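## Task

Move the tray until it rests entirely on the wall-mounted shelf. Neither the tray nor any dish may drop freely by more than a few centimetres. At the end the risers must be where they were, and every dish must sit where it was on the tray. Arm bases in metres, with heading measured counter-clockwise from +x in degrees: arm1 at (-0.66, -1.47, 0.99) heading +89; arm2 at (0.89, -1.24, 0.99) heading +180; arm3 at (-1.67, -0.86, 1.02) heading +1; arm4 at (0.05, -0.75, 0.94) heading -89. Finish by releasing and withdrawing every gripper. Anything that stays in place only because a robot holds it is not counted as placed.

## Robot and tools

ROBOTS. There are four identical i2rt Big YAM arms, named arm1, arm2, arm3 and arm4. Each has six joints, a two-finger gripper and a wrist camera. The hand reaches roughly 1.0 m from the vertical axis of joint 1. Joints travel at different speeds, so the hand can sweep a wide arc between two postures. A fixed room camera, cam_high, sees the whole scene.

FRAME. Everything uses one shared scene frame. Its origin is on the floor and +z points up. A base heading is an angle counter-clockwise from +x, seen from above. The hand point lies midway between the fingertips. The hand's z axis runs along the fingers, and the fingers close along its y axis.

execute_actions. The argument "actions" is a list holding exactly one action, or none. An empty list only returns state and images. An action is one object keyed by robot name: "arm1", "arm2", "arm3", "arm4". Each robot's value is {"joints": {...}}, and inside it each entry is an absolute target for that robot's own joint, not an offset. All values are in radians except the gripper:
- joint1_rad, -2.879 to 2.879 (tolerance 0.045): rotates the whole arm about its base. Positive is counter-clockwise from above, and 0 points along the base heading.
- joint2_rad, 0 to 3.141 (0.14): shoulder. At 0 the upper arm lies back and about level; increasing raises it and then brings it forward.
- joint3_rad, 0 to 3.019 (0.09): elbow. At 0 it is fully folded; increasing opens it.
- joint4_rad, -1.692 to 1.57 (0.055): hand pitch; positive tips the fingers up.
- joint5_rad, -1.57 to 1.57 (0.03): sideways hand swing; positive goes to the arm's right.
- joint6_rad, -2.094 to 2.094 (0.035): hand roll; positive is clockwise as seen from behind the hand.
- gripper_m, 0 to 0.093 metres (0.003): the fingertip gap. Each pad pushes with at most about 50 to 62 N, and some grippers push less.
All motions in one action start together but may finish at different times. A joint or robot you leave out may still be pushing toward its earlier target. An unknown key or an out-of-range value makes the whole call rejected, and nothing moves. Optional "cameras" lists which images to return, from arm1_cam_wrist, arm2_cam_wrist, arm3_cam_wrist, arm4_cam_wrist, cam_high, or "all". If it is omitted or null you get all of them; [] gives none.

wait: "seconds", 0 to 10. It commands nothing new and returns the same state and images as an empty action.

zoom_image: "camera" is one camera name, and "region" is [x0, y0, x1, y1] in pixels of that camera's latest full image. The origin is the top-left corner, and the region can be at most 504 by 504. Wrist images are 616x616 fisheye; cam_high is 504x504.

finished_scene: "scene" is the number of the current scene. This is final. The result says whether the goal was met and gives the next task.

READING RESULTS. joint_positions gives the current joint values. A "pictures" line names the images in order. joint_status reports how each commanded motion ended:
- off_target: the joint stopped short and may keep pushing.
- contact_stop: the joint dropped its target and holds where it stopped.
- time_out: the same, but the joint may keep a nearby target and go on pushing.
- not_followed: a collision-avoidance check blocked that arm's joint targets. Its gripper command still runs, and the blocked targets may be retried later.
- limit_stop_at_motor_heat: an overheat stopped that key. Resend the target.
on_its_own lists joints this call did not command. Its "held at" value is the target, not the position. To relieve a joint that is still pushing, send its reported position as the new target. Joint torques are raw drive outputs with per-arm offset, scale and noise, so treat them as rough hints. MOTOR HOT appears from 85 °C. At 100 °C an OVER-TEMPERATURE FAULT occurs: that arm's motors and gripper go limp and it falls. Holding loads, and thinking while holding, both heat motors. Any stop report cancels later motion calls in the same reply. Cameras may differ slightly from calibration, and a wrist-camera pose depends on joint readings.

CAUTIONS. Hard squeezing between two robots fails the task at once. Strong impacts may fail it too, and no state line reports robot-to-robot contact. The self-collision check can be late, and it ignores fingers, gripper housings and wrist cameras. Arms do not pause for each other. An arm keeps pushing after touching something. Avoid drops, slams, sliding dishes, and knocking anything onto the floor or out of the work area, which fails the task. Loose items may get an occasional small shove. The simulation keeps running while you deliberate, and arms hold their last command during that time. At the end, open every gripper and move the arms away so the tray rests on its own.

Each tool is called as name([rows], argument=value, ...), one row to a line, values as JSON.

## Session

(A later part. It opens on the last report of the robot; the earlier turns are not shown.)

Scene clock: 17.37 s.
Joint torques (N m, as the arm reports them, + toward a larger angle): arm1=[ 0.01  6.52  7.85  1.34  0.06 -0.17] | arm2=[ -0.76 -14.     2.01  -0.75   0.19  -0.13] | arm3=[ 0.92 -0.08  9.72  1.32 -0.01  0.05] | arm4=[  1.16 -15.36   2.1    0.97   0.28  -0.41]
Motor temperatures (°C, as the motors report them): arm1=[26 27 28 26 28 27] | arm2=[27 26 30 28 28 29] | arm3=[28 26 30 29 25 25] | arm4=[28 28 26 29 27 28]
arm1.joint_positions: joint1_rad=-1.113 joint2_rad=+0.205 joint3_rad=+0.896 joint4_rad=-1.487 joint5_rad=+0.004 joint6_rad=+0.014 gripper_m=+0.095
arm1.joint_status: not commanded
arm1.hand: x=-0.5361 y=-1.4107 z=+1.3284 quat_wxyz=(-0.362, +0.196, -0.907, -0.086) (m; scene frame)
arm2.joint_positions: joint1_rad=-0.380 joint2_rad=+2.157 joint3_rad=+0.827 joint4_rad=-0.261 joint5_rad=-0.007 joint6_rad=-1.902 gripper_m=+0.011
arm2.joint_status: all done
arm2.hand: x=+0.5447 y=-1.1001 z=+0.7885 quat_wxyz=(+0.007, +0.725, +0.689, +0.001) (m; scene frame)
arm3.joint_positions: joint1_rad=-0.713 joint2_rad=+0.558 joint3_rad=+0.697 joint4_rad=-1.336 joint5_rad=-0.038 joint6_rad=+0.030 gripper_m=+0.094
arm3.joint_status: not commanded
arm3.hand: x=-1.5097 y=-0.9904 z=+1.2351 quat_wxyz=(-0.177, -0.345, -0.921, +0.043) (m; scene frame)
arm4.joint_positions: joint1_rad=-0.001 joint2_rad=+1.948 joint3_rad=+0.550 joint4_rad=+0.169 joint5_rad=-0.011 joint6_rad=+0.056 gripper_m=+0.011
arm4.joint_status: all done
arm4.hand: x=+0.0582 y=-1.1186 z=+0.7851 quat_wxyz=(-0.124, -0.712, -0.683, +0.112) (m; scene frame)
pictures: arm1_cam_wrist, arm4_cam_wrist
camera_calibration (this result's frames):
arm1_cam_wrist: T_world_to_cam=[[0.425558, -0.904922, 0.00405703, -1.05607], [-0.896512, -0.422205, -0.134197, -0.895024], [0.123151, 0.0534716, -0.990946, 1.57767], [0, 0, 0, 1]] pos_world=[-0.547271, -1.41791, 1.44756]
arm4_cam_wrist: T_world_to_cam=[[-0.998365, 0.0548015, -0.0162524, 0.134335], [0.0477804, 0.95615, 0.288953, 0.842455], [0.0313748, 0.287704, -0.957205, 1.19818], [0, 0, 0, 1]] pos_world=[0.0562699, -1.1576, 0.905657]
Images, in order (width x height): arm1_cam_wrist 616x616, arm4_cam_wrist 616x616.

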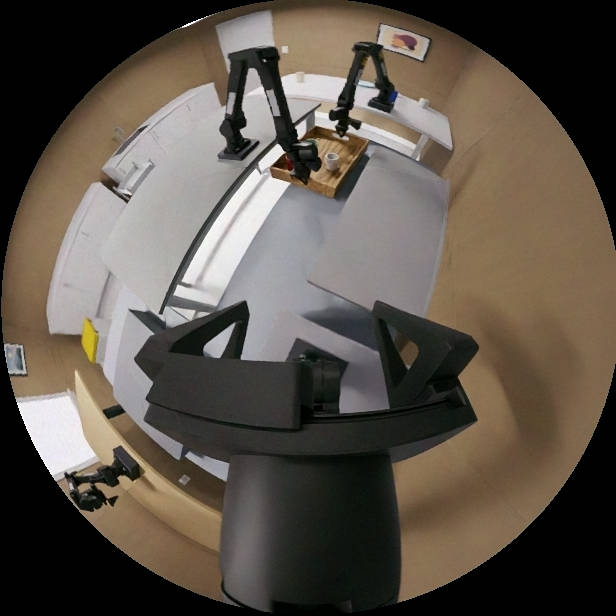

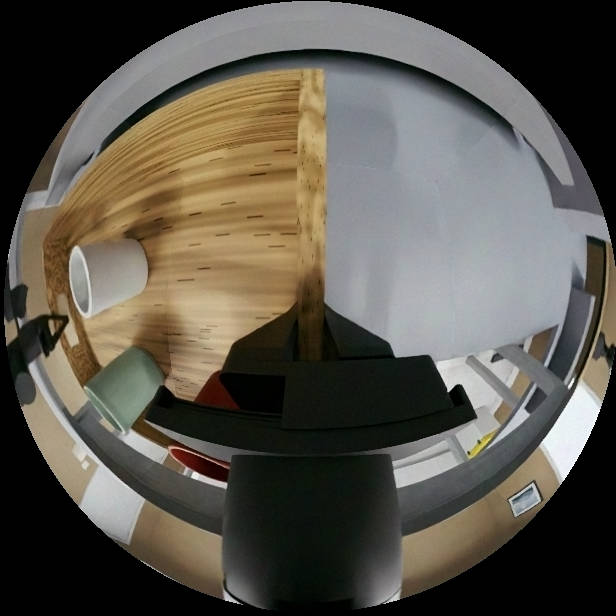

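execute_actions([
  {"arm2":{"joints":{"joint2_rad":2.02,"joint3_rad":0.806,"joint4_rad":-0.335}},"arm4":{"joints":{"joint2_rad":1.77,"joint3_rad":0.548,"joint4_rad":0.05}}},
], cameras=[])

execute_actions([
  {"arm2":{"joints":{"joint2_rad":1.93,"joint3_rad":0.795,"joint4_rad":-0.41}},"arm4":{"joints":{"joint2_rad":1.657,"joint3_rad":0.552,"joint4_rad":-0.06}}},
], cameras=[])

execute_actions([
  {"arm2":{"joints":{"joint2_rad":1.846,"joint3_rad":0.793,"joint4_rad":-0.49}},"arm4":{"joints":{"joint2_rad":1.55,"joint3_rad":0.565,"joint4_rad":-0.17}}},
], cameras=["arm2_cam_wrist","arm4_cam_wrist"])

Scene clock: 18.60 s.
Joint torques (N m, as the arm reports them, + toward a larger angle): arm1=[ 0.74  7.04  7.59  1.54  0.11 -0.16] | arm2=[ -0.62 -13.8    3.49  -0.43   0.26  -0.12] | arm3=[ 0.87 -0.06  9.73  1.32 -0.01  0.05] | arm4=[  1.39 -14.16   3.48   1.06   0.24  -0.39]
Motor temperatures (°C, as the motors report them): arm1=[26 27 28 26 28 27] | arm2=[27 27 30 28 28 29] | arm3=[28 26 30 29 25 25] | arm4=[28 28 26 29 27 28]
arm1.joint_positions: joint1_rad=-1.113 joint2_rad=+0.205 joint3_rad=+0.896 joint4_rad=-1.487 joint5_rad=+0.004 joint6_rad=+0.014 gripper_m=+0.095
arm1.joint_status: not commanded
arm1.hand: x=-0.5361 y=-1.4107 z=+1.3284 quat_wxyz=(-0.362, +0.196, -0.907, -0.086) (m; scene frame)
arm2.joint_positions: joint1_rad=-0.380 joint2_rad=+2.065 joint3_rad=+0.804 joint4_rad=-0.324 joint5_rad=-0.009 joint6_rad=-1.903 gripper_m=+0.011
arm2.joint_status: all done
arm2.hand: x=+0.5441 y=-1.1003 z=+0.8193 quat_wxyz=(+0.004, +0.724, +0.689, -0.002) (m; scene frame)
arm3.joint_positions: joint1_rad=-0.713 joint2_rad=+0.558 joint3_rad=+0.697 joint4_rad=-1.336 joint5_rad=-0.038 joint6_rad=+0.030 gripper_m=+0.094
arm3.joint_status: not commanded
arm3.hand: x=-1.5097 y=-0.9904 z=+1.2351 quat_wxyz=(-0.177, -0.345, -0.921, +0.043) (m; scene frame)
arm4.joint_positions: joint1_rad=-0.001 joint2_rad=+1.822 joint3_rad=+0.541 joint4_rad=+0.050 joint5_rad=-0.010 joint6_rad=+0.055 gripper_m=+0.011
arm4.joint_status: all done
arm4.hand: x=+0.0582 y=-1.1193 z=+0.8180 quat_wxyz=(-0.122, -0.712, -0.683, +0.112) (m; scene frame)
pictures: none
No camera images: the call's "cameras" was empty. Leave "cameras" out to get every camera's image.

Scene clock: 19.50 s.
Joint torques (N m, as the arm reports them, + toward a larger angle): arm1=[ 1.31  6.29  7.4   1.36  0.06 -0.18] | arm2=[ -0.45 -13.48   4.32  -0.4    0.3   -0.12] | arm3=[ 0.88 -0.04  9.73  1.33 -0.01  0.05] | arm4=[  1.28 -13.88   4.64   1.07   0.28  -0.41]
Motor temperatures (°C, as the motors report them): arm1=[26 27 29 26 28 27] | arm2=[27 27 30 28 28 29] | arm3=[28 26 30 29 25 25] | arm4=[28 28 26 29 27 28]
arm1.joint_positions: joint1_rad=-1.113 joint2_rad=+0.205 joint3_rad=+0.896 joint4_rad=-1.487 joint5_rad=+0.004 joint6_rad=+0.014 gripper_m=+0.095
arm1.joint_status: not commanded
arm1.hand: x=-0.5361 y=-1.4107 z=+1.3284 quat_wxyz=(-0.362, +0.196, -0.907, -0.086) (m; scene frame)
arm2.joint_positions: joint1_rad=-0.380 joint2_rad=+1.974 joint3_rad=+0.791 joint4_rad=-0.399 joint5_rad=-0.009 joint6_rad=-1.903 gripper_m=+0.011
arm2.joint_status: all done
arm2.hand: x=+0.5440 y=-1.1002 z=+0.8498 quat_wxyz=(+0.003, +0.725, +0.689, -0.003) (m; scene frame)
arm3.joint_positions: joint1_rad=-0.713 joint2_rad=+0.558 joint3_rad=+0.697 joint4_rad=-1.336 joint5_rad=-0.038 joint6_rad=+0.030 gripper_m=+0.094
arm3.joint_status: not commanded
arm3.hand: x=-1.5097 y=-0.9904 z=+1.2351 quat_wxyz=(-0.177, -0.345, -0.921, +0.043) (m; scene frame)
arm4.joint_positions: joint1_rad=-0.001 joint2_rad=+1.709 joint3_rad=+0.539 joint4_rad=-0.060 joint5_rad=-0.011 joint6_rad=+0.056 gripper_m=+0.011
arm4.joint_status: all done
arm4.hand: x=+0.0585 y=-1.1193 z=+0.8483 quat_wxyz=(-0.123, -0.712, -0.683, +0.111) (m; scene frame)
pictures: none
No camera images: the call's "cameras" was empty. Leave "cameras" out to get every camera's image.

Scene clock: 20.37 s.
Joint torques (N m, as the arm reports them, + toward a larger angle): arm1=[ 0.16  5.97  7.72  1.54  0.08 -0.22] | arm2=[ -0.37 -13.19   5.09  -0.49   0.26  -0.16] | arm3=[ 0.86 -0.08  9.72  1.32 -0.01  0.05] | arm4=[  1.25 -13.16   6.2    1.06   0.26  -0.46]
Motor temperatures (°C, as the motors report them): arm1=[26 27 29 26 28 27] | arm2=[27 27 30 28 28 29] | arm3=[28 26 31 29 25 25] | arm4=[28 28 26 29 27 28]
arm1.joint_positions: joint1_rad=-1.113 joint2_rad=+0.205 joint3_rad=+0.896 joint4_rad=-1.487 joint5_rad=+0.004 joint6_rad=+0.014 gripper_m=+0.095
arm1.joint_status: not commanded
arm1.hand: x=-0.5361 y=-1.4107 z=+1.3284 quat_wxyz=(-0.362, +0.196, -0.907, -0.086) (m; scene frame)
arm2.joint_positions: joint1_rad=-0.380 joint2_rad=+1.891 joint3_rad=+0.788 joint4_rad=-0.477 joint5_rad=-0.008 joint6_rad=-1.898 gripper_m=+0.011
arm2.joint_status: all done
arm2.hand: x=+0.5438 y=-1.1001 z=+0.8788 quat_wxyz=(+0.002, +0.727, +0.687, -0.002) (m; scene frame)
arm3.joint_positions: joint1_rad=-0.713 joint2_rad=+0.558 joint3_rad=+0.697 joint4_rad=-1.336 joint5_rad=-0.038 joint6_rad=+0.030 gripper_m=+0.094
arm3.joint_status: not commanded
arm3.hand: x=-1.5097 y=-0.9904 z=+1.2351 quat_wxyz=(-0.177, -0.345, -0.921, +0.043) (m; scene frame)
arm4.joint_positions: joint1_rad=+0.000 joint2_rad=+1.601 joint3_rad=+0.539 joint4_rad=-0.169 joint5_rad=-0.010 joint6_rad=+0.062 gripper_m=+0.011
arm4.joint_status: all done
arm4.hand: x=+0.0588 y=-1.1163 z=+0.8773 quat_wxyz=(-0.123, -0.713, -0.681, +0.111) (m; scene frame)
pictures: arm2_cam_wrist, arm4_cam_wrist
camera_calibration (this result's frames):
arm2_cam_wrist: T_world_to_cam=[[-0.999077, 0.0428356, 0.00305983, 0.586812], [0.0370661, 0.824142, 0.565169, 0.393849], [0.0216876, 0.564761, -0.824969, 1.45516], [0, 0, 0, 1]] pos_world=[0.540113, -1.17154, 0.976076]
arm4_cam_wrist: T_world_to_cam=[[-0.998043, 0.0599467, -0.0178127, 0.143455], [0.052215, 0.955546, 0.290183, 0.811584], [0.0344164, 0.288685, -0.956805, 1.28629], [0, 0, 0, 1]] pos_world=[0.056528, -1.15544, 0.997779]
Images, in order (width x height): arm2_cam_wrist 616x616, arm4_cam_wrist 616x616.

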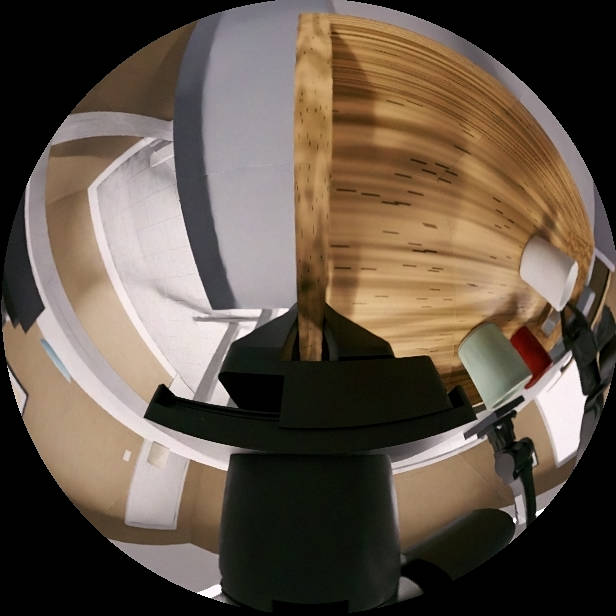

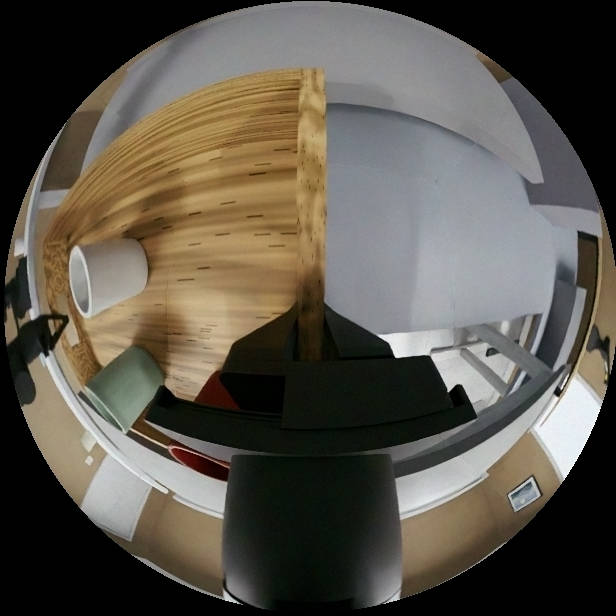

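execute_actions([
  {"arm2":{"joints":{"joint2_rad":1.73,"joint3_rad":0.805,"joint4_rad":-0.61}},"arm4":{"joints":{"joint2_rad":1.455,"joint3_rad":0.655,"joint4_rad":-0.343}}},
], cameras=[])

execute_actions([
  {"arm2":{"joints":{"joint1_rad":-0.22,"joint2_rad":1.72,"joint3_rad":0.795,"joint4_rad":-0.605,"joint6_rad":-1.775}},"arm4":{"joints":{"joint1_rad":-0.04,"joint2_rad":1.595,"joint3_rad":0.81,"joint4_rad":-0.377,"joint5_rad":-0.015,"joint6_rad":0}}},
], cameras=["arm1_cam_wrist","arm4_cam_wrist"])

Scene clock: 21.97 s.
Joint torques (N m, as the arm reports them, + toward a larger angle): arm1=[-0.25  6.93  7.76  1.4   0.04 -0.17] | arm2=[ -0.41 -12.53   7.05  -0.62   0.09  -0.03] | arm3=[ 0.9  -0.07  9.72  1.33 -0.01  0.05] | arm4=[  0.97 -12.99   9.56   0.75   0.45  -0.34]
Motor temperatures (°C, as the motors report them): arm1=[26 27 29 26 28 27] | arm2=[27 27 30 28 28 29] | arm3=[28 26 31 29 25 25] | arm4=[28 28 27 29 27 28]
arm1.joint_positions: joint1_rad=-1.113 joint2_rad=+0.205 joint3_rad=+0.896 joint4_rad=-1.487 joint5_rad=+0.004 joint6_rad=+0.014 gripper_m=+0.095
arm1.joint_status: not commanded
arm1.hand: x=-0.5361 y=-1.4107 z=+1.3284 quat_wxyz=(-0.362, +0.196, -0.907, -0.086) (m; scene frame)
arm2.joint_positions: joint1_rad=-0.380 joint2_rad=+1.771 joint3_rad=+0.788 joint4_rad=-0.594 joint5_rad=-0.004 joint6_rad=-1.912 gripper_m=+0.011
arm2.joint_status: all done
arm2.hand: x=+0.5457 y=-1.1002 z=+0.9214 quat_wxyz=(+0.000, +0.722, +0.692, -0.001) (m; scene frame)
arm3.joint_positions: joint1_rad=-0.713 joint2_rad=+0.558 joint3_rad=+0.697 joint4_rad=-1.336 joint5_rad=-0.038 joint6_rad=+0.030 gripper_m=+0.094
arm3.joint_status: not commanded
arm3.hand: x=-1.5097 y=-0.9904 z=+1.2351 quat_wxyz=(-0.177, -0.345, -0.921, +0.043) (m; scene frame)
arm4.joint_positions: joint1_rad=+0.002 joint2_rad=+1.503 joint3_rad=+0.593 joint4_rad=-0.335 joint5_rad=-0.015 joint6_rad=+0.052 gripper_m=+0.011
arm4.joint_status: all done
arm4.hand: x=+0.0608 y=-1.1242 z=+0.9139 quat_wxyz=(-0.119, -0.710, -0.686, +0.105) (m; scene frame)
pictures: none
No camera images: the call's "cameras" was empty. Leave "cameras" out to get every camera's image.

Scene clock: 22.97 s.
Joint torques (N m, as the arm reports them, + toward a larger angle): arm1=[ 0.89  5.95  7.71  1.58  0.05 -0.16] | arm2=[ -0.67 -12.88   7.1   -0.44   0.27  -0.13] | arm3=[ 0.87 -0.08  9.72  1.33 -0.01  0.05] | arm4=[  0.17 -13.39   9.31   1.1    0.27  -0.34]
Motor temperatures (°C, as the motors report them): arm1=[26 27 29 26 28 27] | arm2=[27 27 30 28 28 29] | arm3=[28 26 31 29 25 25] | arm4=[28 28 27 29 27 28]
arm1.joint_positions: joint1_rad=-1.113 joint2_rad=+0.205 joint3_rad=+0.896 joint4_rad=-1.487 joint5_rad=+0.004 joint6_rad=+0.014 gripper_m=+0.095
arm1.joint_status: not commanded
arm1.hand: x=-0.5361 y=-1.4107 z=+1.3284 quat_wxyz=(-0.362, +0.196, -0.907, -0.086) (m; scene frame)
arm2.joint_positions: joint1_rad=-0.218 joint2_rad=+1.771 joint3_rad=+0.775 joint4_rad=-0.594 joint5_rad=-0.009 joint6_rad=-1.752 gripper_m=+0.011
arm2.joint_status: all done
arm2.hand: x=+0.5346 y=-1.1601 z=+0.9186 quat_wxyz=(+0.007, +0.721, +0.693, +0.001) (m; scene frame)
arm3.joint_positions: joint1_rad=-0.713 joint2_rad=+0.558 joint3_rad=+0.697 joint4_rad=-1.336 joint5_rad=-0.038 joint6_rad=+0.030 gripper_m=+0.094
arm3.joint_status: not commanded
arm3.hand: x=-1.5097 y=-0.9904 z=+1.2351 quat_wxyz=(-0.177, -0.345, -0.921, +0.043) (m; scene frame)
arm4.joint_positions: joint1_rad=-0.029 joint2_rad=+1.627 joint3_rad=+0.760 joint4_rad=-0.380 joint5_rad=-0.020 joint6_rad=+0.022 gripper_m=+0.011
arm4.joint_status: all done
arm4.hand: x=+0.0489 y=-1.1834 z=+0.9155 quat_wxyz=(-0.117, -0.710, -0.686, +0.106) (m; scene frame)
pictures: arm1_cam_wrist, arm4_cam_wrist
camera_calibration (this result's frames):
arm1_cam_wrist: T_world_to_cam=[[0.425558, -0.904922, 0.00405703, -1.05607], [-0.896512, -0.422205, -0.134197, -0.895024], [0.123151, 0.0534716, -0.990946, 1.57767], [0, 0, 0, 1]] pos_world=[-0.547271, -1.41791, 1.44756]
arm4_cam_wrist: T_world_to_cam=[[-0.99873, 0.0485351, -0.0134975, 0.120841], [0.0420992, 0.951258, 0.305509, 0.846532], [0.0276675, 0.304553, -0.952093, 1.35741], [0, 0, 0, 1]] pos_world=[0.0474935, -1.22454, 1.03539]
Images, in order (width x height): arm1_cam_wrist 616x616, arm4_cam_wrist 616x616.

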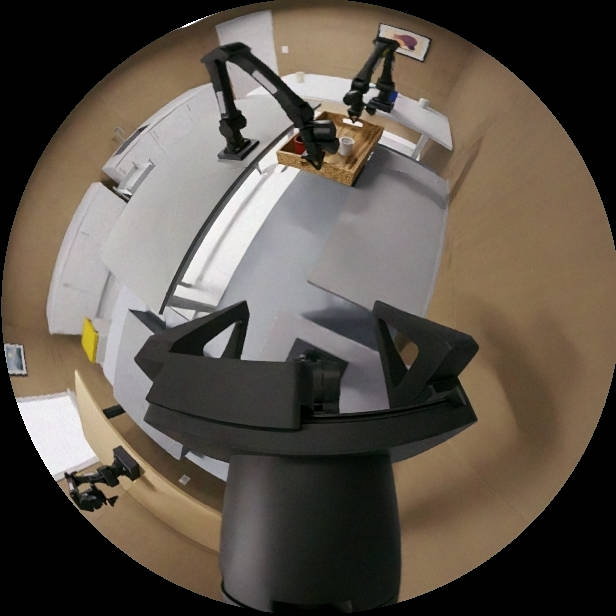

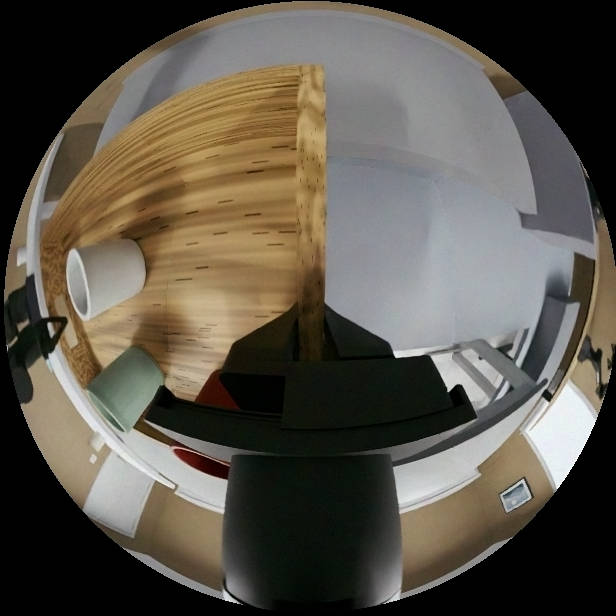

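execute_actions([
  {"arm2":{"joints":{"joint1_rad":-0.082,"joint3_rad":0.825,"joint6_rad":-1.64}},"arm4":{"joints":{"joint1_rad":-0.065,"joint2_rad":1.70,"joint3_rad":0.995,"joint4_rad":-0.43,"joint5_rad":-0.02,"joint6_rad":-0.03}}},
], cameras=[])

execute_actions([
  {"arm2":{"joints":{"joint1_rad":0.064,"joint2_rad":1.755,"joint3_rad":0.86,"joint4_rad":-0.622,"joint6_rad":-1.495}},"arm4":{"joints":{"joint1_rad":-0.083,"joint2_rad":1.803,"joint3_rad":1.17,"joint4_rad":-0.492,"joint5_rad":-0.025,"joint6_rad":-0.047}}},
], cameras=[])

execute_actions([
  {"arm2":{"joints":{"joint1_rad":0.2,"joint2_rad":1.79,"joint3_rad":0.92,"joint4_rad":-0.648,"joint6_rad":-1.36}},"arm4":{"joints":{"joint1_rad":-0.098,"joint2_rad":1.91,"joint3_rad":1.362,"joint4_rad":-0.568,"joint5_rad":-0.03,"joint6_rad":-0.06}}},
], cameras=["arm1_cam_wrist","arm2_cam_wrist"])

Scene clock: 24.33 s.
Joint torques (N m, as the arm reports them, + toward a larger angle): arm1=[-0.44  6.    7.68  1.28 -0.03 -0.18] | arm2=[ -0.62 -12.95   9.16  -0.3    0.4   -0.03] | arm3=[ 0.86 -0.05  9.72  1.33 -0.01  0.05] | arm4=[ -0.28 -17.53  10.34   1.28   0.3   -0.26]
Motor temperatures (°C, as the motors report them): arm1=[26 27 29 26 28 27] | arm2=[27 27 31 28 28 29] | arm3=[28 26 31 29 25 25] | arm4=[28 28 27 29 27 28]
arm1.joint_positions: joint1_rad=-1.113 joint2_rad=+0.205 joint3_rad=+0.896 joint4_rad=-1.487 joint5_rad=+0.004 joint6_rad=+0.014 gripper_m=+0.095
arm1.joint_status: not commanded
arm1.hand: x=-0.5361 y=-1.4107 z=+1.3284 quat_wxyz=(-0.362, +0.196, -0.907, -0.086) (m; scene frame)
arm2.joint_positions: joint1_rad=-0.079 joint2_rad=+1.771 joint3_rad=+0.780 joint4_rad=-0.598 joint5_rad=-0.012 joint6_rad=-1.628 gripper_m=+0.011
arm2.joint_status: all done
arm2.hand: x=+0.5251 y=-1.2110 z=+0.9195 quat_wxyz=(+0.007, +0.715, +0.699, +0.001) (m; scene frame)
arm3.joint_positions: joint1_rad=-0.713 joint2_rad=+0.558 joint3_rad=+0.697 joint4_rad=-1.336 joint5_rad=-0.038 joint6_rad=+0.030 gripper_m=+0.094
arm3.joint_status: not commanded
arm3.hand: x=-1.5097 y=-0.9904 z=+1.2351 quat_wxyz=(-0.177, -0.345, -0.921, +0.043) (m; scene frame)
arm4.joint_positions: joint1_rad=-0.050 joint2_rad=+1.743 joint3_rad=+0.933 joint4_rad=-0.437 joint5_rad=-0.026 joint6_rad=-0.015 gripper_m=+0.011
arm4.joint_status: all done
arm4.hand: x=+0.0384 y=-1.2422 z=+0.9173 quat_wxyz=(-0.116, -0.704, -0.692, +0.108) (m; scene frame)
pictures: none
No camera images: the call's "cameras" was empty. Leave "cameras" out to get every camera's image.

Scene clock: 25.37 s.
Joint torques (N m, as the arm reports them, + toward a larger angle): arm1=[ 0.3   6.85  7.67  1.52  0.08 -0.17] | arm2=[ -0.5  -12.23   9.67  -0.57   0.4   -0.03] | arm3=[ 0.88 -0.04  9.72  1.33 -0.01  0.05] | arm4=[  0.23 -19.46  11.21   1.19   0.36  -0.28]
Motor temperatures (°C, as the motors report them): arm1=[26 27 29 26 28 27] | arm2=[27 27 31 28 28 29] | arm3=[28 26 31 29 25 25] | arm4=[28 28 28 29 27 28]
arm1.joint_positions: joint1_rad=-1.113 joint2_rad=+0.205 joint3_rad=+0.896 joint4_rad=-1.487 joint5_rad=+0.004 joint6_rad=+0.014 gripper_m=+0.095
arm1.joint_status: not commanded
arm1.hand: x=-0.5361 y=-1.4107 z=+1.3284 quat_wxyz=(-0.362, +0.196, -0.907, -0.086) (m; scene frame)
arm2.joint_positions: joint1_rad=+0.067 joint2_rad=+1.792 joint3_rad=+0.810 joint4_rad=-0.607 joint5_rad=-0.011 joint6_rad=-1.483 gripper_m=+0.011
arm2.joint_status: all done
arm2.hand: x=+0.5148 y=-1.2651 z=+0.9181 quat_wxyz=(+0.006, +0.715, +0.699, +0.003) (m; scene frame)
arm3.joint_positions: joint1_rad=-0.713 joint2_rad=+0.558 joint3_rad=+0.697 joint4_rad=-1.336 joint5_rad=-0.038 joint6_rad=+0.030 gripper_m=+0.094
arm3.joint_status: not commanded
arm3.hand: x=-1.5097 y=-0.9904 z=+1.2351 quat_wxyz=(-0.177, -0.345, -0.921, +0.043) (m; scene frame)
arm4.joint_positions: joint1_rad=-0.069 joint2_rad=+1.852 joint3_rad=+1.100 joint4_rad=-0.499 joint5_rad=-0.033 joint6_rad=-0.032 gripper_m=+0.011
arm4.joint_status: all done
arm4.hand: x=+0.0275 y=-1.2953 z=+0.9157 quat_wxyz=(-0.115, -0.705, -0.692, +0.106) (m; scene frame)
pictures: none
No camera images: the call's "cameras" was empty. Leave "cameras" out to get every camera's image.

Scene clock: 26.43 s.
Joint torques (N m, as the arm reports them, + toward a larger angle): arm1=[-0.45  6.35  7.75  1.33  0.08 -0.21] | arm2=[ -0.46 -13.1    9.81  -0.51   0.34  -0.03] | arm3=[ 0.88 -0.07  9.73  1.33 -0.01  0.05] | arm4=[  0.09 -22.69  12.19   1.25   0.38  -0.25]
Motor temperatures (°C, as the motors report them): arm1=[26 27 29 26 28 27] | arm2=[27 27 31 28 28 29] | arm3=[28 26 31 29 25 25] | arm4=[28 28 28 29 27 28]
arm1.joint_positions: joint1_rad=-1.113 joint2_rad=+0.205 joint3_rad=+0.896 joint4_rad=-1.487 joint5_rad=+0.004 joint6_rad=+0.014 gripper_m=+0.095
arm1.joint_status: not commanded
arm1.hand: x=-0.5361 y=-1.4107 z=+1.3284 quat_wxyz=(-0.362, +0.196, -0.907, -0.086) (m; scene frame)
arm2.joint_positions: joint1_rad=+0.201 joint2_rad=+1.829 joint3_rad=+0.870 joint4_rad=-0.633 joint5_rad=-0.010 joint6_rad=-1.349 gripper_m=+0.011
arm2.joint_status: all done
arm2.hand: x=+0.5023 y=-1.3193 z=+0.9170 quat_wxyz=(+0.006, +0.715, +0.699, +0.006) (m; scene frame)
arm3.joint_positions: joint1_rad=-0.713 joint2_rad=+0.558 joint3_rad=+0.697 joint4_rad=-1.336 joint5_rad=-0.038 joint6_rad=+0.030 gripper_m=+0.094
arm3.joint_status: not commanded
arm3.hand: x=-1.5097 y=-0.9904 z=+1.2351 quat_wxyz=(-0.177, -0.345, -0.921, +0.043) (m; scene frame)
arm4.joint_positions: joint1_rad=-0.087 joint2_rad=+1.967 joint3_rad=+1.283 joint4_rad=-0.575 joint5_rad=-0.039 joint6_rad=-0.047 gripper_m=+0.011
arm4.joint_status: all done
arm4.hand: x=+0.0145 y=-1.3480 z=+0.9124 quat_wxyz=(-0.113, -0.706, -0.692, +0.103) (m; scene frame)
pictures: arm1_cam_wrist, arm2_cam_wrist
camera_calibration (this result's frames):
arm1_cam_wrist: T_world_to_cam=[[0.425558, -0.904922, 0.00405703, -1.05607], [-0.896512, -0.422205, -0.134197, -0.895024], [0.123151, 0.0534716, -0.990946, 1.57767], [0, 0, 0, 1]] pos_world=[-0.547271, -1.41791, 1.44756]
arm2_cam_wrist: T_world_to_cam=[[-0.999853, 0.0105225, -0.0135395, 0.527539], [0.000925288, 0.821541, 0.570149, 0.564592], [0.0171227, 0.570053, -0.82143, 1.61744], [0, 0, 0, 1]] pos_world=[0.499244, -1.39141, 1.01385]
Images, in order (width x height): arm1_cam_wrist 616x616, arm2_cam_wrist 616x616.

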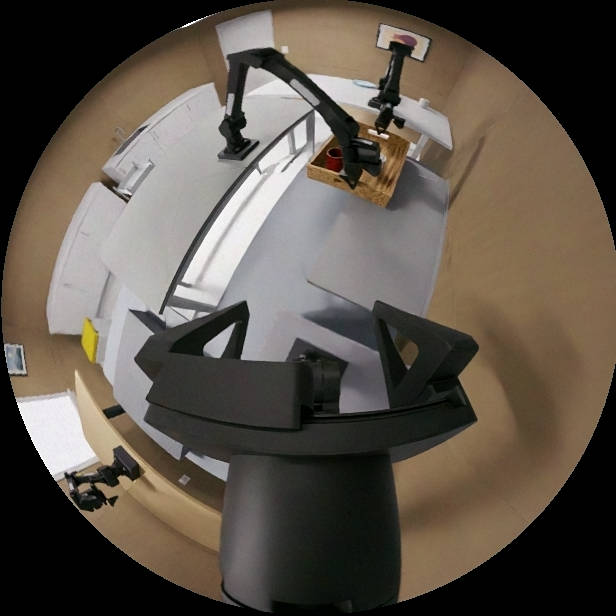

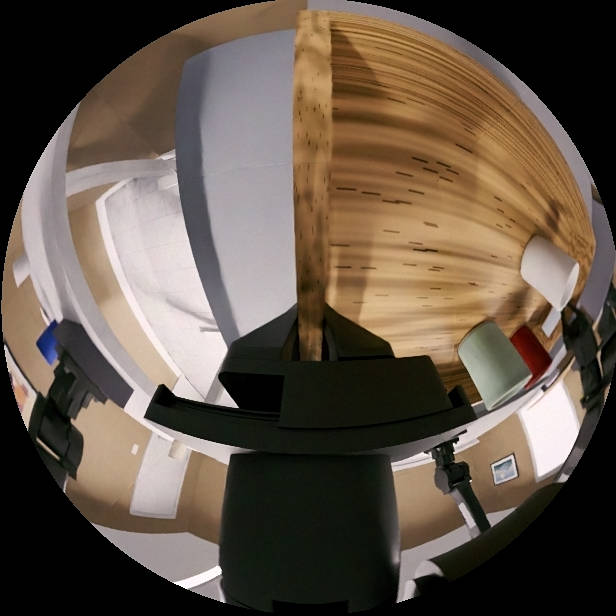

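execute_actions([
  {"arm2":{"joints":{"joint1_rad":0.322,"joint2_rad":1.827,"joint3_rad":1.01,"joint4_rad":-0.685,"joint6_rad":-1.24}},"arm4":{"joints":{"joint1_rad":-0.109,"joint2_rad":2.02,"joint3_rad":1.59,"joint4_rad":-0.66,"joint6_rad":-0.07}}},
], cameras=[])

execute_actions([
  {"arm2":{"joints":{"joint1_rad":0.428,"joint2_rad":1.88,"joint3_rad":1.11,"joint4_rad":-0.728,"joint6_rad":-1.135}},"arm4":{"joints":{"joint1_rad":-0.118,"joint2_rad":2.143,"joint3_rad":1.835,"joint4_rad":-0.765,"joint6_rad":-0.08}}},
], cameras=[])

Scene clock: 28.80 s.
Joint torques (N m, as the arm reports them, + toward a larger angle): arm1=[ 1.    6.77  7.67  1.43  0.05 -0.18] | arm2=[ -0.77 -14.44  10.71  -0.46   0.42   0.01] | arm3=[ 0.88 -0.09  9.73  1.32 -0.01  0.05] | arm4=[  0.15 -25.4   13.45   1.31   0.33  -0.14]
Motor temperatures (°C, as the motors report them): arm1=[26 27 29 26 28 27] | arm2=[27 27 31 28 28 29] | arm3=[28 26 31 29 25 25] | arm4=[28 29 29 29 27 28]
arm1.joint_positions: joint1_rad=-1.113 joint2_rad=+0.205 joint3_rad=+0.896 joint4_rad=-1.487 joint5_rad=+0.004 joint6_rad=+0.014 gripper_m=+0.095
arm1.joint_status: not commanded
arm1.hand: x=-0.5361 y=-1.4107 z=+1.3284 quat_wxyz=(-0.362, +0.196, -0.907, -0.086) (m; scene frame)
arm2.joint_positions: joint1_rad=+0.325 joint2_rad=+1.872 joint3_rad=+0.952 joint4_rad=-0.673 joint5_rad=-0.012 joint6_rad=-1.232 gripper_m=+0.011
arm2.joint_status: all done
arm2.hand: x=+0.4899 y=-1.3756 z=+0.9183 quat_wxyz=(+0.006, +0.713, +0.701, +0.007) (m; scene frame)
arm3.joint_positions: joint1_rad=-0.713 joint2_rad=+0.558 joint3_rad=+0.697 joint4_rad=-1.336 joint5_rad=-0.038 joint6_rad=+0.030 gripper_m=+0.094
arm3.joint_status: not commanded
arm3.hand: x=-1.5097 y=-0.9904 z=+1.2351 quat_wxyz=(-0.177, -0.345, -0.921, +0.043) (m; scene frame)
arm4.joint_positions: joint1_rad=-0.100 joint2_rad=+2.086 joint3_rad=+1.498 joint4_rad=-0.669 joint5_rad=-0.038 joint6_rad=-0.066 gripper_m=+0.011
arm4.joint_status: joint3_rad time_out (moved +0.215 of +0.307); the others done
arm4.on_its_own: joint3_rad reads +1.498 and still pushes toward +1.590 since a time_out
arm4.hand: x=+0.0013 y=-1.4064 z=+0.9149 quat_wxyz=(-0.112, -0.704, -0.693, +0.106) (m; scene frame)
pictures: none
No camera images: the call's "cameras" was empty. Leave "cameras" out to get every camera's image.

not run: a stop came earlier in this reply.

execute_actions([
  {"arm2":{"joints":{"joint1_rad":0.427,"joint2_rad":1.877,"joint3_rad":1.115,"joint4_rad":-0.728,"joint6_rad":-1.135}},"arm4":{"joints":{"joint1_rad":-0.118,"joint2_rad":2.14,"joint3_rad":1.84,"joint4_rad":-0.765,"joint6_rad":-0.075}}},
], cameras=[])

Scene clock: 31.23 s.
Joint torques (N m, as the arm reports them, + toward a larger angle): arm1=[ 0.14  6.4   7.41  1.48  0.01 -0.16] | arm2=[ -0.79 -15.77  11.45  -0.42   0.52   0.04] | arm3=[ 0.88 -0.06  9.72  1.32 -0.01  0.05] | arm4=[  0.51 -28.85  15.11   1.37   0.34  -0.04]
Motor temperatures (°C, as the motors report them): arm1=[26 27 29 26 28 27] | arm2=[27 27 32 28 28 29] | arm3=[28 26 31 29 25 25] | arm4=[28 29 30 29 27 28]
arm1.joint_positions: joint1_rad=-1.113 joint2_rad=+0.205 joint3_rad=+0.896 joint4_rad=-1.487 joint5_rad=+0.004 joint6_rad=+0.014 gripper_m=+0.095
arm1.joint_status: not commanded
arm1.hand: x=-0.5361 y=-1.4107 z=+1.3284 quat_wxyz=(-0.362, +0.196, -0.907, -0.086) (m; scene frame)
arm2.joint_positions: joint1_rad=+0.431 joint2_rad=+1.928 joint3_rad=+1.051 joint4_rad=-0.717 joint5_rad=-0.014 joint6_rad=-1.130 gripper_m=+0.011
arm2.joint_status: all done
arm2.hand: x=+0.4782 y=-1.4308 z=+0.9179 quat_wxyz=(+0.007, +0.711, +0.703, +0.008) (m; scene frame)
arm3.joint_positions: joint1_rad=-0.713 joint2_rad=+0.558 joint3_rad=+0.697 joint4_rad=-1.336 joint5_rad=-0.038 joint6_rad=+0.030 gripper_m=+0.094
arm3.joint_status: not commanded
arm3.hand: x=-1.5097 y=-0.9904 z=+1.2351 quat_wxyz=(-0.177, -0.345, -0.921, +0.043) (m; scene frame)
arm4.joint_positions: joint1_rad=-0.111 joint2_rad=+2.213 joint3_rad=+1.733 joint4_rad=-0.776 joint5_rad=-0.038 joint6_rad=-0.080 gripper_m=+0.011
arm4.joint_status: joint3_rad time_out (moved +0.235 of +0.342); the others done
arm4.on_its_own: joint3_rad reads +1.733 and still pushes toward +1.840 since a time_out
arm4.hand: x=-0.0113 y=-1.4624 z=+0.9168 quat_wxyz=(-0.111, -0.703, -0.694, +0.108) (m; scene frame)
pictures: none
No camera images: the call's "cameras" was empty. Leave "cameras" out to get every camera's image.

execute_actions([
  {"arm2":{"joints":{"joint1_rad":0.516,"joint2_rad":1.933,"joint3_rad":1.232,"joint4_rad":-0.775,"joint6_rad":-1.045}},"arm4":{"joints":{"joint1_rad":-0.123,"joint2_rad":2.288,"joint3_rad":2.145,"joint4_rad":-0.9,"joint6_rad":-0.088}}},
], cameras=["arm1_cam_wrist","arm2_cam_wrist"])

Scene clock: 33.73 s.
Joint torques (N m, as the arm reports them, + toward a larger angle): arm1=[ 0.54  5.8   7.55  1.42  0.03 -0.16] | arm2=[ -0.96 -17.17  12.39  -0.39   0.63   0.11] | arm3=[ 0.9  -0.05  9.72  1.32 -0.01  0.05] | arm4=[  0.68 -30.94  15.83   1.44   0.36   0.01]
Motor temperatures (°C, as the motors report them): arm1=[26 27 29 26 28 27] | arm2=[27 28 33 28 28 29] | arm3=[28 26 31 29 25 25] | arm4=[28 30 32 29 27 28]
arm1.joint_positions: joint1_rad=-1.113 joint2_rad=+0.205 joint3_rad=+0.896 joint4_rad=-1.487 joint5_rad=+0.004 joint6_rad=+0.014 gripper_m=+0.095
arm1.joint_status: not commanded
arm1.hand: x=-0.5361 y=-1.4107 z=+1.3284 quat_wxyz=(-0.362, +0.196, -0.907, -0.086) (m; scene frame)
arm2.joint_positions: joint1_rad=+0.519 joint2_rad=+1.989 joint3_rad=+1.161 joint4_rad=-0.764 joint5_rad=-0.017 joint6_rad=-1.049 gripper_m=+0.011
arm2.joint_status: all done
arm2.hand: x=+0.4673 y=-1.4839 z=+0.9174 quat_wxyz=(+0.007, +0.709, +0.705, +0.008) (m; scene frame)
arm3.joint_positions: joint1_rad=-0.713 joint2_rad=+0.558 joint3_rad=+0.697 joint4_rad=-1.336 joint5_rad=-0.038 joint6_rad=+0.030 gripper_m=+0.094
arm3.joint_status: not commanded
arm3.hand: x=-1.5097 y=-0.9904 z=+1.2351 quat_wxyz=(-0.177, -0.345, -0.921, +0.043) (m; scene frame)
arm4.joint_positions: joint1_rad=-0.118 joint2_rad=+2.365 joint3_rad=+2.023 joint4_rad=-0.913 joint5_rad=-0.038 joint6_rad=-0.098 gripper_m=+0.011
arm4.joint_status: joint3_rad time_out (moved +0.290 of +0.412); the others done
arm4.on_its_own: joint3_rad reads +2.023 and still pushes toward +2.135 since a time_out
arm4.hand: x=-0.0227 y=-1.5192 z=+0.9189 quat_wxyz=(-0.110, -0.699, -0.698, +0.109) (m; scene frame)
pictures: arm1_cam_wrist, arm2_cam_wrist
camera_calibration (this result's frames):
arm1_cam_wrist: T_world_to_cam=[[0.425558, -0.904922, 0.00405703, -1.05607], [-0.896512, -0.422205, -0.134197, -0.895024], [0.123151, 0.0534716, -0.990946, 1.57767], [0, 0, 0, 1]] pos_world=[-0.547271, -1.41791, 1.44756]
arm2_cam_wrist: T_world_to_cam=[[-0.999805, -0.00806213, -0.0180209, 0.47081], [-0.0169179, 0.820357, 0.571601, 0.704851], [0.0101753, 0.571795, -0.820334, 1.71703], [0, 0, 0, 1]] pos_world=[0.465172, -1.55622, 1.01413]
Images, in order (width x height): arm1_cam_wrist 616x616, arm2_cam_wrist 616x616.

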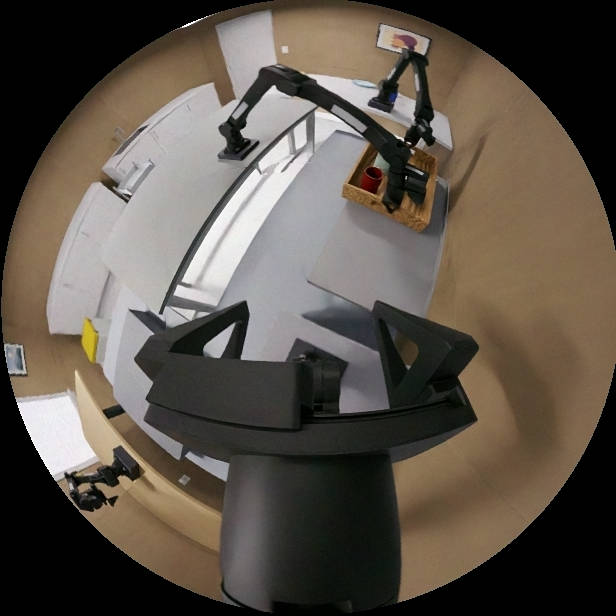

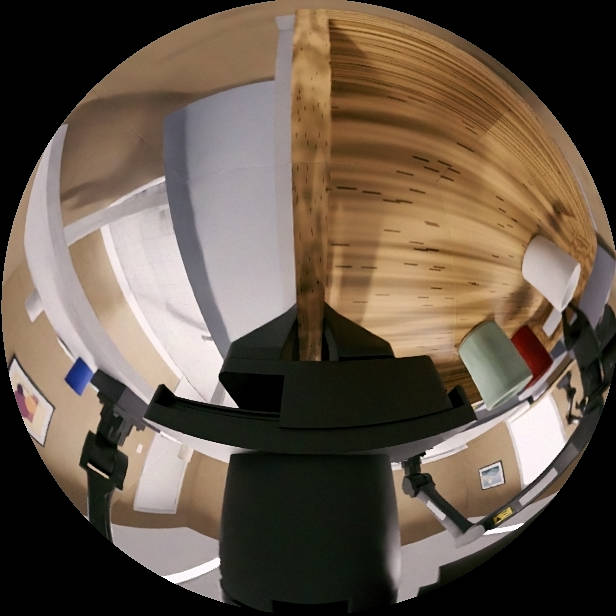

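execute_actions([
  {"arm2":{"joints":{"joint1_rad":0.557,"joint2_rad":1.985,"joint3_rad":1.305,"joint4_rad":-0.785,"joint6_rad":-1.005}},"arm4":{"joints":{"joint1_rad":-0.126,"joint2_rad":2.393,"joint3_rad":2.325,"joint4_rad":-0.965,"joint6_rad":-0.1}}},
], cameras=[])

Scene clock: 36.17 s.
Joint torques (N m, as the arm reports them, + toward a larger angle): arm1=[ 0.75  6.2   7.58  1.35  0.04 -0.12] | arm2=[ -0.68 -17.79  13.1   -0.21   0.63   0.13] | arm3=[ 0.89 -0.04  9.73  1.32 -0.01  0.05] | arm4=[  1.03 -31.99  15.98   1.41   0.37  -0.06]
Motor temperatures (°C, as the motors report them): arm1=[26 27 30 26 28 27] | arm2=[27 28 33 28 28 29] | arm3=[28 26 31 29 25 25] | arm4=[28 31 33 29 27 28]
arm1.joint_positions: joint1_rad=-1.113 joint2_rad=+0.205 joint3_rad=+0.896 joint4_rad=-1.487 joint5_rad=+0.004 joint6_rad=+0.014 gripper_m=+0.095
arm1.joint_status: not commanded
arm1.hand: x=-0.5361 y=-1.4107 z=+1.3284 quat_wxyz=(-0.362, +0.196, -0.907, -0.086) (m; scene frame)
arm2.joint_positions: joint1_rad=+0.559 joint2_rad=+2.039 joint3_rad=+1.227 joint4_rad=-0.778 joint5_rad=-0.017 joint6_rad=-1.011 gripper_m=+0.011
arm2.joint_status: all done
arm2.hand: x=+0.4596 y=-1.5113 z=+0.9103 quat_wxyz=(+0.006, +0.709, +0.706, +0.007) (m; scene frame)
arm3.joint_positions: joint1_rad=-0.713 joint2_rad=+0.558 joint3_rad=+0.697 joint4_rad=-1.336 joint5_rad=-0.038 joint6_rad=+0.030 gripper_m=+0.094
arm3.joint_status: not commanded
arm3.hand: x=-1.5097 y=-0.9904 z=+1.2351 quat_wxyz=(-0.177, -0.345, -0.921, +0.043) (m; scene frame)
arm4.joint_positions: joint1_rad=-0.125 joint2_rad=+2.468 joint3_rad=+2.191 joint4_rad=-0.977 joint5_rad=-0.039 joint6_rad=-0.104 gripper_m=+0.011
arm4.joint_status: joint3_rad time_out (moved +0.168 of +0.302); the others done
arm4.on_its_own: joint3_rad reads +2.191 and still pushes toward +2.303 since a time_out
arm4.hand: x=-0.0309 y=-1.5469 z=+0.9084 quat_wxyz=(-0.109, -0.699, -0.698, +0.110) (m; scene frame)
pictures: none
No camera images: the call's "cameras" was empty. Leave "cameras" out to get every camera's image.

execute_actions([
  {"arm2":{"joints":{"joint1_rad":0.6,"joint2_rad":2.045,"joint3_rad":1.375,"joint4_rad":-0.792,"joint6_rad":-0.965}},"arm4":{"joints":{"joint2_rad":2.52,"joint3_rad":2.555,"joint4_rad":-1.06}}},
], cameras=["arm1_cam_wrist","arm2_cam_wrist","arm4_cam_wrist"])

Scene clock: 38.67 s.
Joint torques (N m, as the arm reports them, + toward a larger angle): arm1=[ 0.43  5.82  7.72  1.42  0.03 -0.22] | arm2=[ -0.76 -18.82  12.88  -0.27   0.66   0.08] | arm3=[ 0.88 -0.05  9.72  1.33 -0.01  0.05] | arm4=[  1.3  -32.63  16.22   1.46   0.25  -0.01]
Motor temperatures (°C, as the motors report them): arm1=[26 27 30 26 28 27] | arm2=[27 28 34 28 28 29] | arm3=[28 26 32 29 25 25] | arm4=[28 31 34 29 27 28]
arm1.joint_positions: joint1_rad=-1.113 joint2_rad=+0.205 joint3_rad=+0.896 joint4_rad=-1.487 joint5_rad=+0.004 joint6_rad=+0.014 gripper_m=+0.095
arm1.joint_status: not commanded
arm1.hand: x=-0.5361 y=-1.4107 z=+1.3284 quat_wxyz=(-0.362, +0.196, -0.907, -0.086) (m; scene frame)
arm2.joint_positions: joint1_rad=+0.601 joint2_rad=+2.104 joint3_rad=+1.300 joint4_rad=-0.785 joint5_rad=-0.017 joint6_rad=-0.966 gripper_m=+0.011
arm2.joint_status: all done
arm2.hand: x=+0.4534 y=-1.5419 z=+0.8967 quat_wxyz=(+0.006, +0.709, +0.705, +0.007) (m; scene frame)
arm3.joint_positions: joint1_rad=-0.713 joint2_rad=+0.558 joint3_rad=+0.697 joint4_rad=-1.336 joint5_rad=-0.038 joint6_rad=+0.030 gripper_m=+0.094
arm3.joint_status: not commanded
arm3.hand: x=-1.5097 y=-0.9904 z=+1.2351 quat_wxyz=(-0.177, -0.345, -0.921, +0.043) (m; scene frame)
arm4.joint_positions: joint1_rad=-0.128 joint2_rad=+2.589 joint3_rad=+2.413 joint4_rad=-1.074 joint5_rad=-0.035 joint6_rad=-0.107 gripper_m=+0.011
arm4.joint_status: joint3_rad time_out (moved +0.222 of +0.364); the others done
arm4.on_its_own: joint3_rad reads +2.413 and still pushes toward +2.526 since a time_out
arm4.hand: x=-0.0373 y=-1.5757 z=+0.9040 quat_wxyz=(-0.109, -0.699, -0.698, +0.113) (m; scene frame)
pictures: arm1_cam_wrist, arm2_cam_wrist, arm4_cam_wrist
camera_calibration (this result's frames):
arm1_cam_wrist: T_world_to_cam=[[0.425558, -0.904922, 0.00405703, -1.05607], [-0.896512, -0.422205, -0.134197, -0.895024], [0.123151, 0.0534716, -0.990946, 1.57767], [0, 0, 0, 1]] pos_world=[-0.547271, -1.41791, 1.44756]
arm2_cam_wrist: T_world_to_cam=[[-0.999856, -0.00733759, -0.0152751, 0.454764], [-0.0147519, 0.820484, 0.571478, 0.763422], [0.0083397, 0.571622, -0.820475, 1.73402], [0, 0, 0, 1]] pos_world=[0.451499, -1.61424, 0.993387]
arm4_cam_wrist: T_world_to_cam=[[-0.999729, 0.0193722, 0.012916, -0.016227], [0.0223934, 0.951905, 0.305574, 1.22701], [-0.00637514, 0.305781, -0.952081, 1.46898], [0, 0, 0, 1]] pos_world=[-0.0343346, -1.61687, 1.02385]
Images, in order (width x height): arm1_cam_wrist 616x616, arm2_cam_wrist 616x616, arm4_cam_wrist 616x616.

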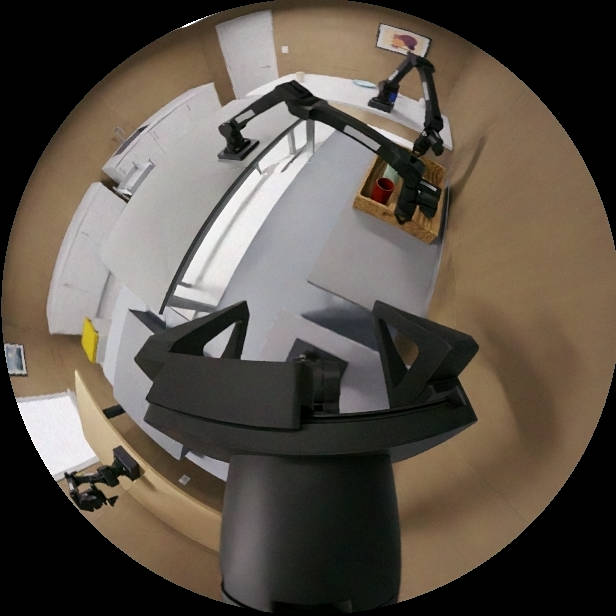

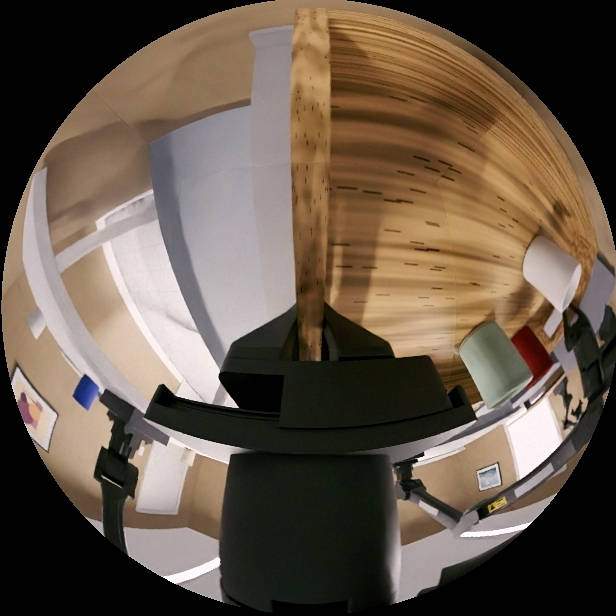

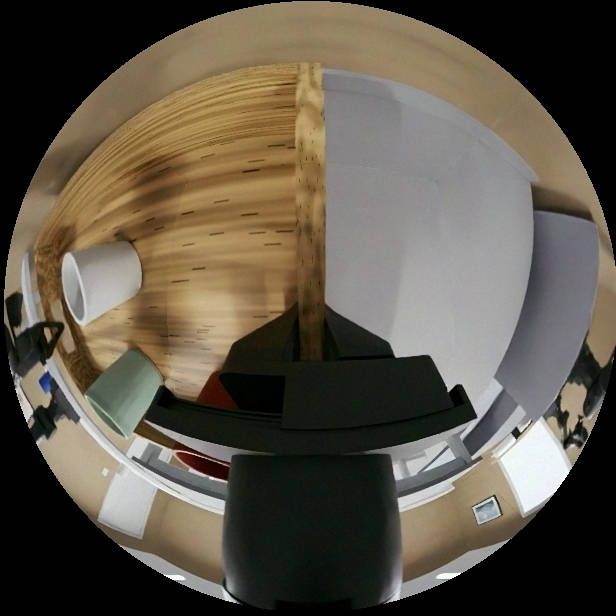

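Lower.

execute_actions([
  {"arm2":{"joints":{"joint2_rad":2.085,"joint4_rad":-0.74}},"arm4":{"joints":{"joint2_rad":2.555,"joint4_rad":-1.015}}},
], cameras=[])

execute_actions([
  {"arm2":{"joints":{"joint2_rad":2.115,"joint4_rad":-0.72}},"arm4":{"joints":{"joint2_rad":2.58,"joint4_rad":-1.0}}},
], cameras=["arm1_cam_wrist"])

Scene clock: 39.67 s.
Joint torques (N m, as the arm reports them, + toward a larger angle): arm1=[ 0.25  7.44  7.63  1.22  0.07 -0.16] | arm2=[ -0.86 -18.41  12.69   0.14   0.33   0.07] | arm3=[ 0.87 -0.04  9.72  1.32 -0.01  0.05] | arm4=[  1.64 -30.5   16.21   2.68   0.09   0.02]
Motor temperatures (°C, as the motors report them): arm1=[26 27 30 26 28 27] | arm2=[27 29 34 28 28 29] | arm3=[28 26 32 29 25 25] | arm4=[28 31 35 29 27 28]
arm1.joint_positions: joint1_rad=-1.113 joint2_rad=+0.205 joint3_rad=+0.896 joint4_rad=-1.487 joint5_rad=+0.004 joint6_rad=+0.014 gripper_m=+0.095
arm1.joint_status: not commanded
arm1.hand: x=-0.5361 y=-1.4107 z=+1.3284 quat_wxyz=(-0.362, +0.196, -0.907, -0.086) (m; scene frame)
arm2.joint_positions: joint1_rad=+0.604 joint2_rad=+2.137 joint3_rad=+1.300 joint4_rad=-0.743 joint5_rad=-0.010 joint6_rad=-0.964 gripper_m=+0.011
arm2.joint_status: all done
arm2.hand: x=+0.4514 y=-1.5431 z=+0.8795 quat_wxyz=(+0.002, +0.709, +0.705, +0.004) (m; scene frame)
arm3.joint_positions: joint1_rad=-0.713 joint2_rad=+0.558 joint3_rad=+0.697 joint4_rad=-1.336 joint5_rad=-0.038 joint6_rad=+0.030 gripper_m=+0.094
arm3.joint_status: not commanded
arm3.hand: x=-1.5097 y=-0.9904 z=+1.2351 quat_wxyz=(-0.177, -0.345, -0.921, +0.043) (m; scene frame)
arm4.joint_positions: joint1_rad=-0.129 joint2_rad=+2.598 joint3_rad=+2.413 joint4_rad=-1.065 joint5_rad=-0.031 joint6_rad=-0.112 gripper_m=+0.011
arm4.joint_status: all done
arm4.on_its_own: joint3_rad reads +2.413 and still pushes toward +2.526 since a time_out
arm4.hand: x=-0.0394 y=-1.5760 z=+0.8979 quat_wxyz=(-0.107, -0.698, -0.699, +0.115) (m; scene frame)
pictures: none
No camera images: the call's "cameras" was empty. Leave "cameras" out to get every camera's image.

Scene clock: 41.23 s.
Joint torques (N m, as the arm reports them, + toward a larger angle): arm1=[ 0.25  6.    7.68  1.44  0.1  -0.23] | arm2=[ -1.06 -16.71  12.65   0.6    0.09   0.06] | arm3=[ 0.87 -0.06  9.72  1.32 -0.01  0.05] | arm4=[  1.45 -28.55  16.22   2.96   0.02   0.06]
Motor temperatures (°C, as the motors report them): arm1=[26 27 30 26 28 27] | arm2=[27 29 34 28 28 29] | arm3=[28 26 32 29 25 25] | arm4=[28 32 35 29 27 28]
arm1.joint_positions: joint1_rad=-1.113 joint2_rad=+0.205 joint3_rad=+0.896 joint4_rad=-1.487 joint5_rad=+0.004 joint6_rad=+0.014 gripper_m=+0.095
arm1.joint_status: not commanded
arm1.hand: x=-0.5361 y=-1.4107 z=+1.3284 quat_wxyz=(-0.362, +0.196, -0.907, -0.086) (m; scene frame)
arm2.joint_positions: joint1_rad=+0.606 joint2_rad=+2.143 joint3_rad=+1.300 joint4_rad=-0.735 joint5_rad=-0.004 joint6_rad=-0.963 gripper_m=+0.011
arm2.joint_status: all done
arm2.hand: x=+0.4510 y=-1.5435 z=+0.8763 quat_wxyz=(-0.001, +0.709, +0.705, +0.003) (m; scene frame)
arm3.joint_positions: joint1_rad=-0.713 joint2_rad=+0.558 joint3_rad=+0.697 joint4_rad=-1.336 joint5_rad=-0.038 joint6_rad=+0.030 gripper_m=+0.094
arm3.joint_status: not commanded
arm3.hand: x=-1.5097 y=-0.9904 z=+1.2351 quat_wxyz=(-0.177, -0.345, -0.921, +0.043) (m; scene frame)
arm4.joint_positions: joint1_rad=-0.129 joint2_rad=+2.602 joint3_rad=+2.413 joint4_rad=-1.058 joint5_rad=-0.029 joint6_rad=-0.114 gripper_m=+0.011
arm4.joint_status: joint4_rad time_out (moved +0.008 of +0.065); the others done
arm4.on_its_own: joint3_rad reads +2.413 and still pushes toward +2.526 since a time_out; joint4_rad reads -1.058 and still pushes toward -1.000 since a time_out
arm4.hand: x=-0.0398 y=-1.5771 z=+0.8953 quat_wxyz=(-0.108, -0.697, -0.699, +0.117) (m; scene frame)
pictures: arm1_cam_wrist
camera_calibration (this result's frames):
arm1_cam_wrist: T_world_to_cam=[[0.425558, -0.904922, 0.00405703, -1.05607], [-0.896512, -0.422205, -0.134197, -0.895024], [0.123151, 0.0534716, -0.990946, 1.57767], [0, 0, 0, 1]] pos_world=[-0.547271, -1.41791, 1.44756]
Images, in order (width x height): arm1_cam_wrist 616x616.

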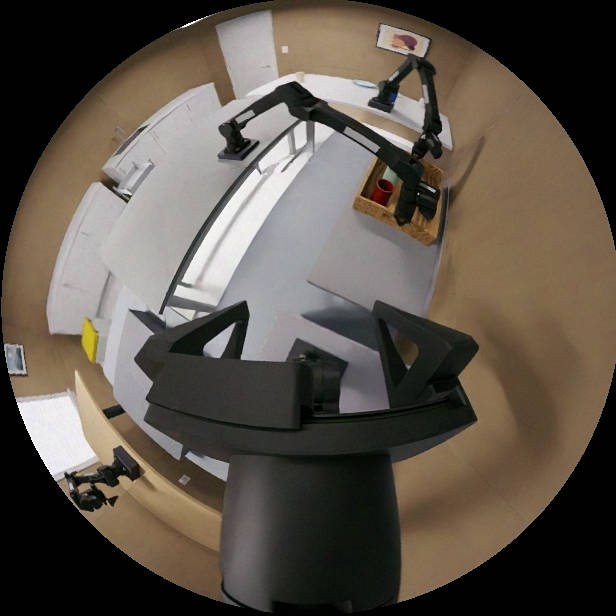

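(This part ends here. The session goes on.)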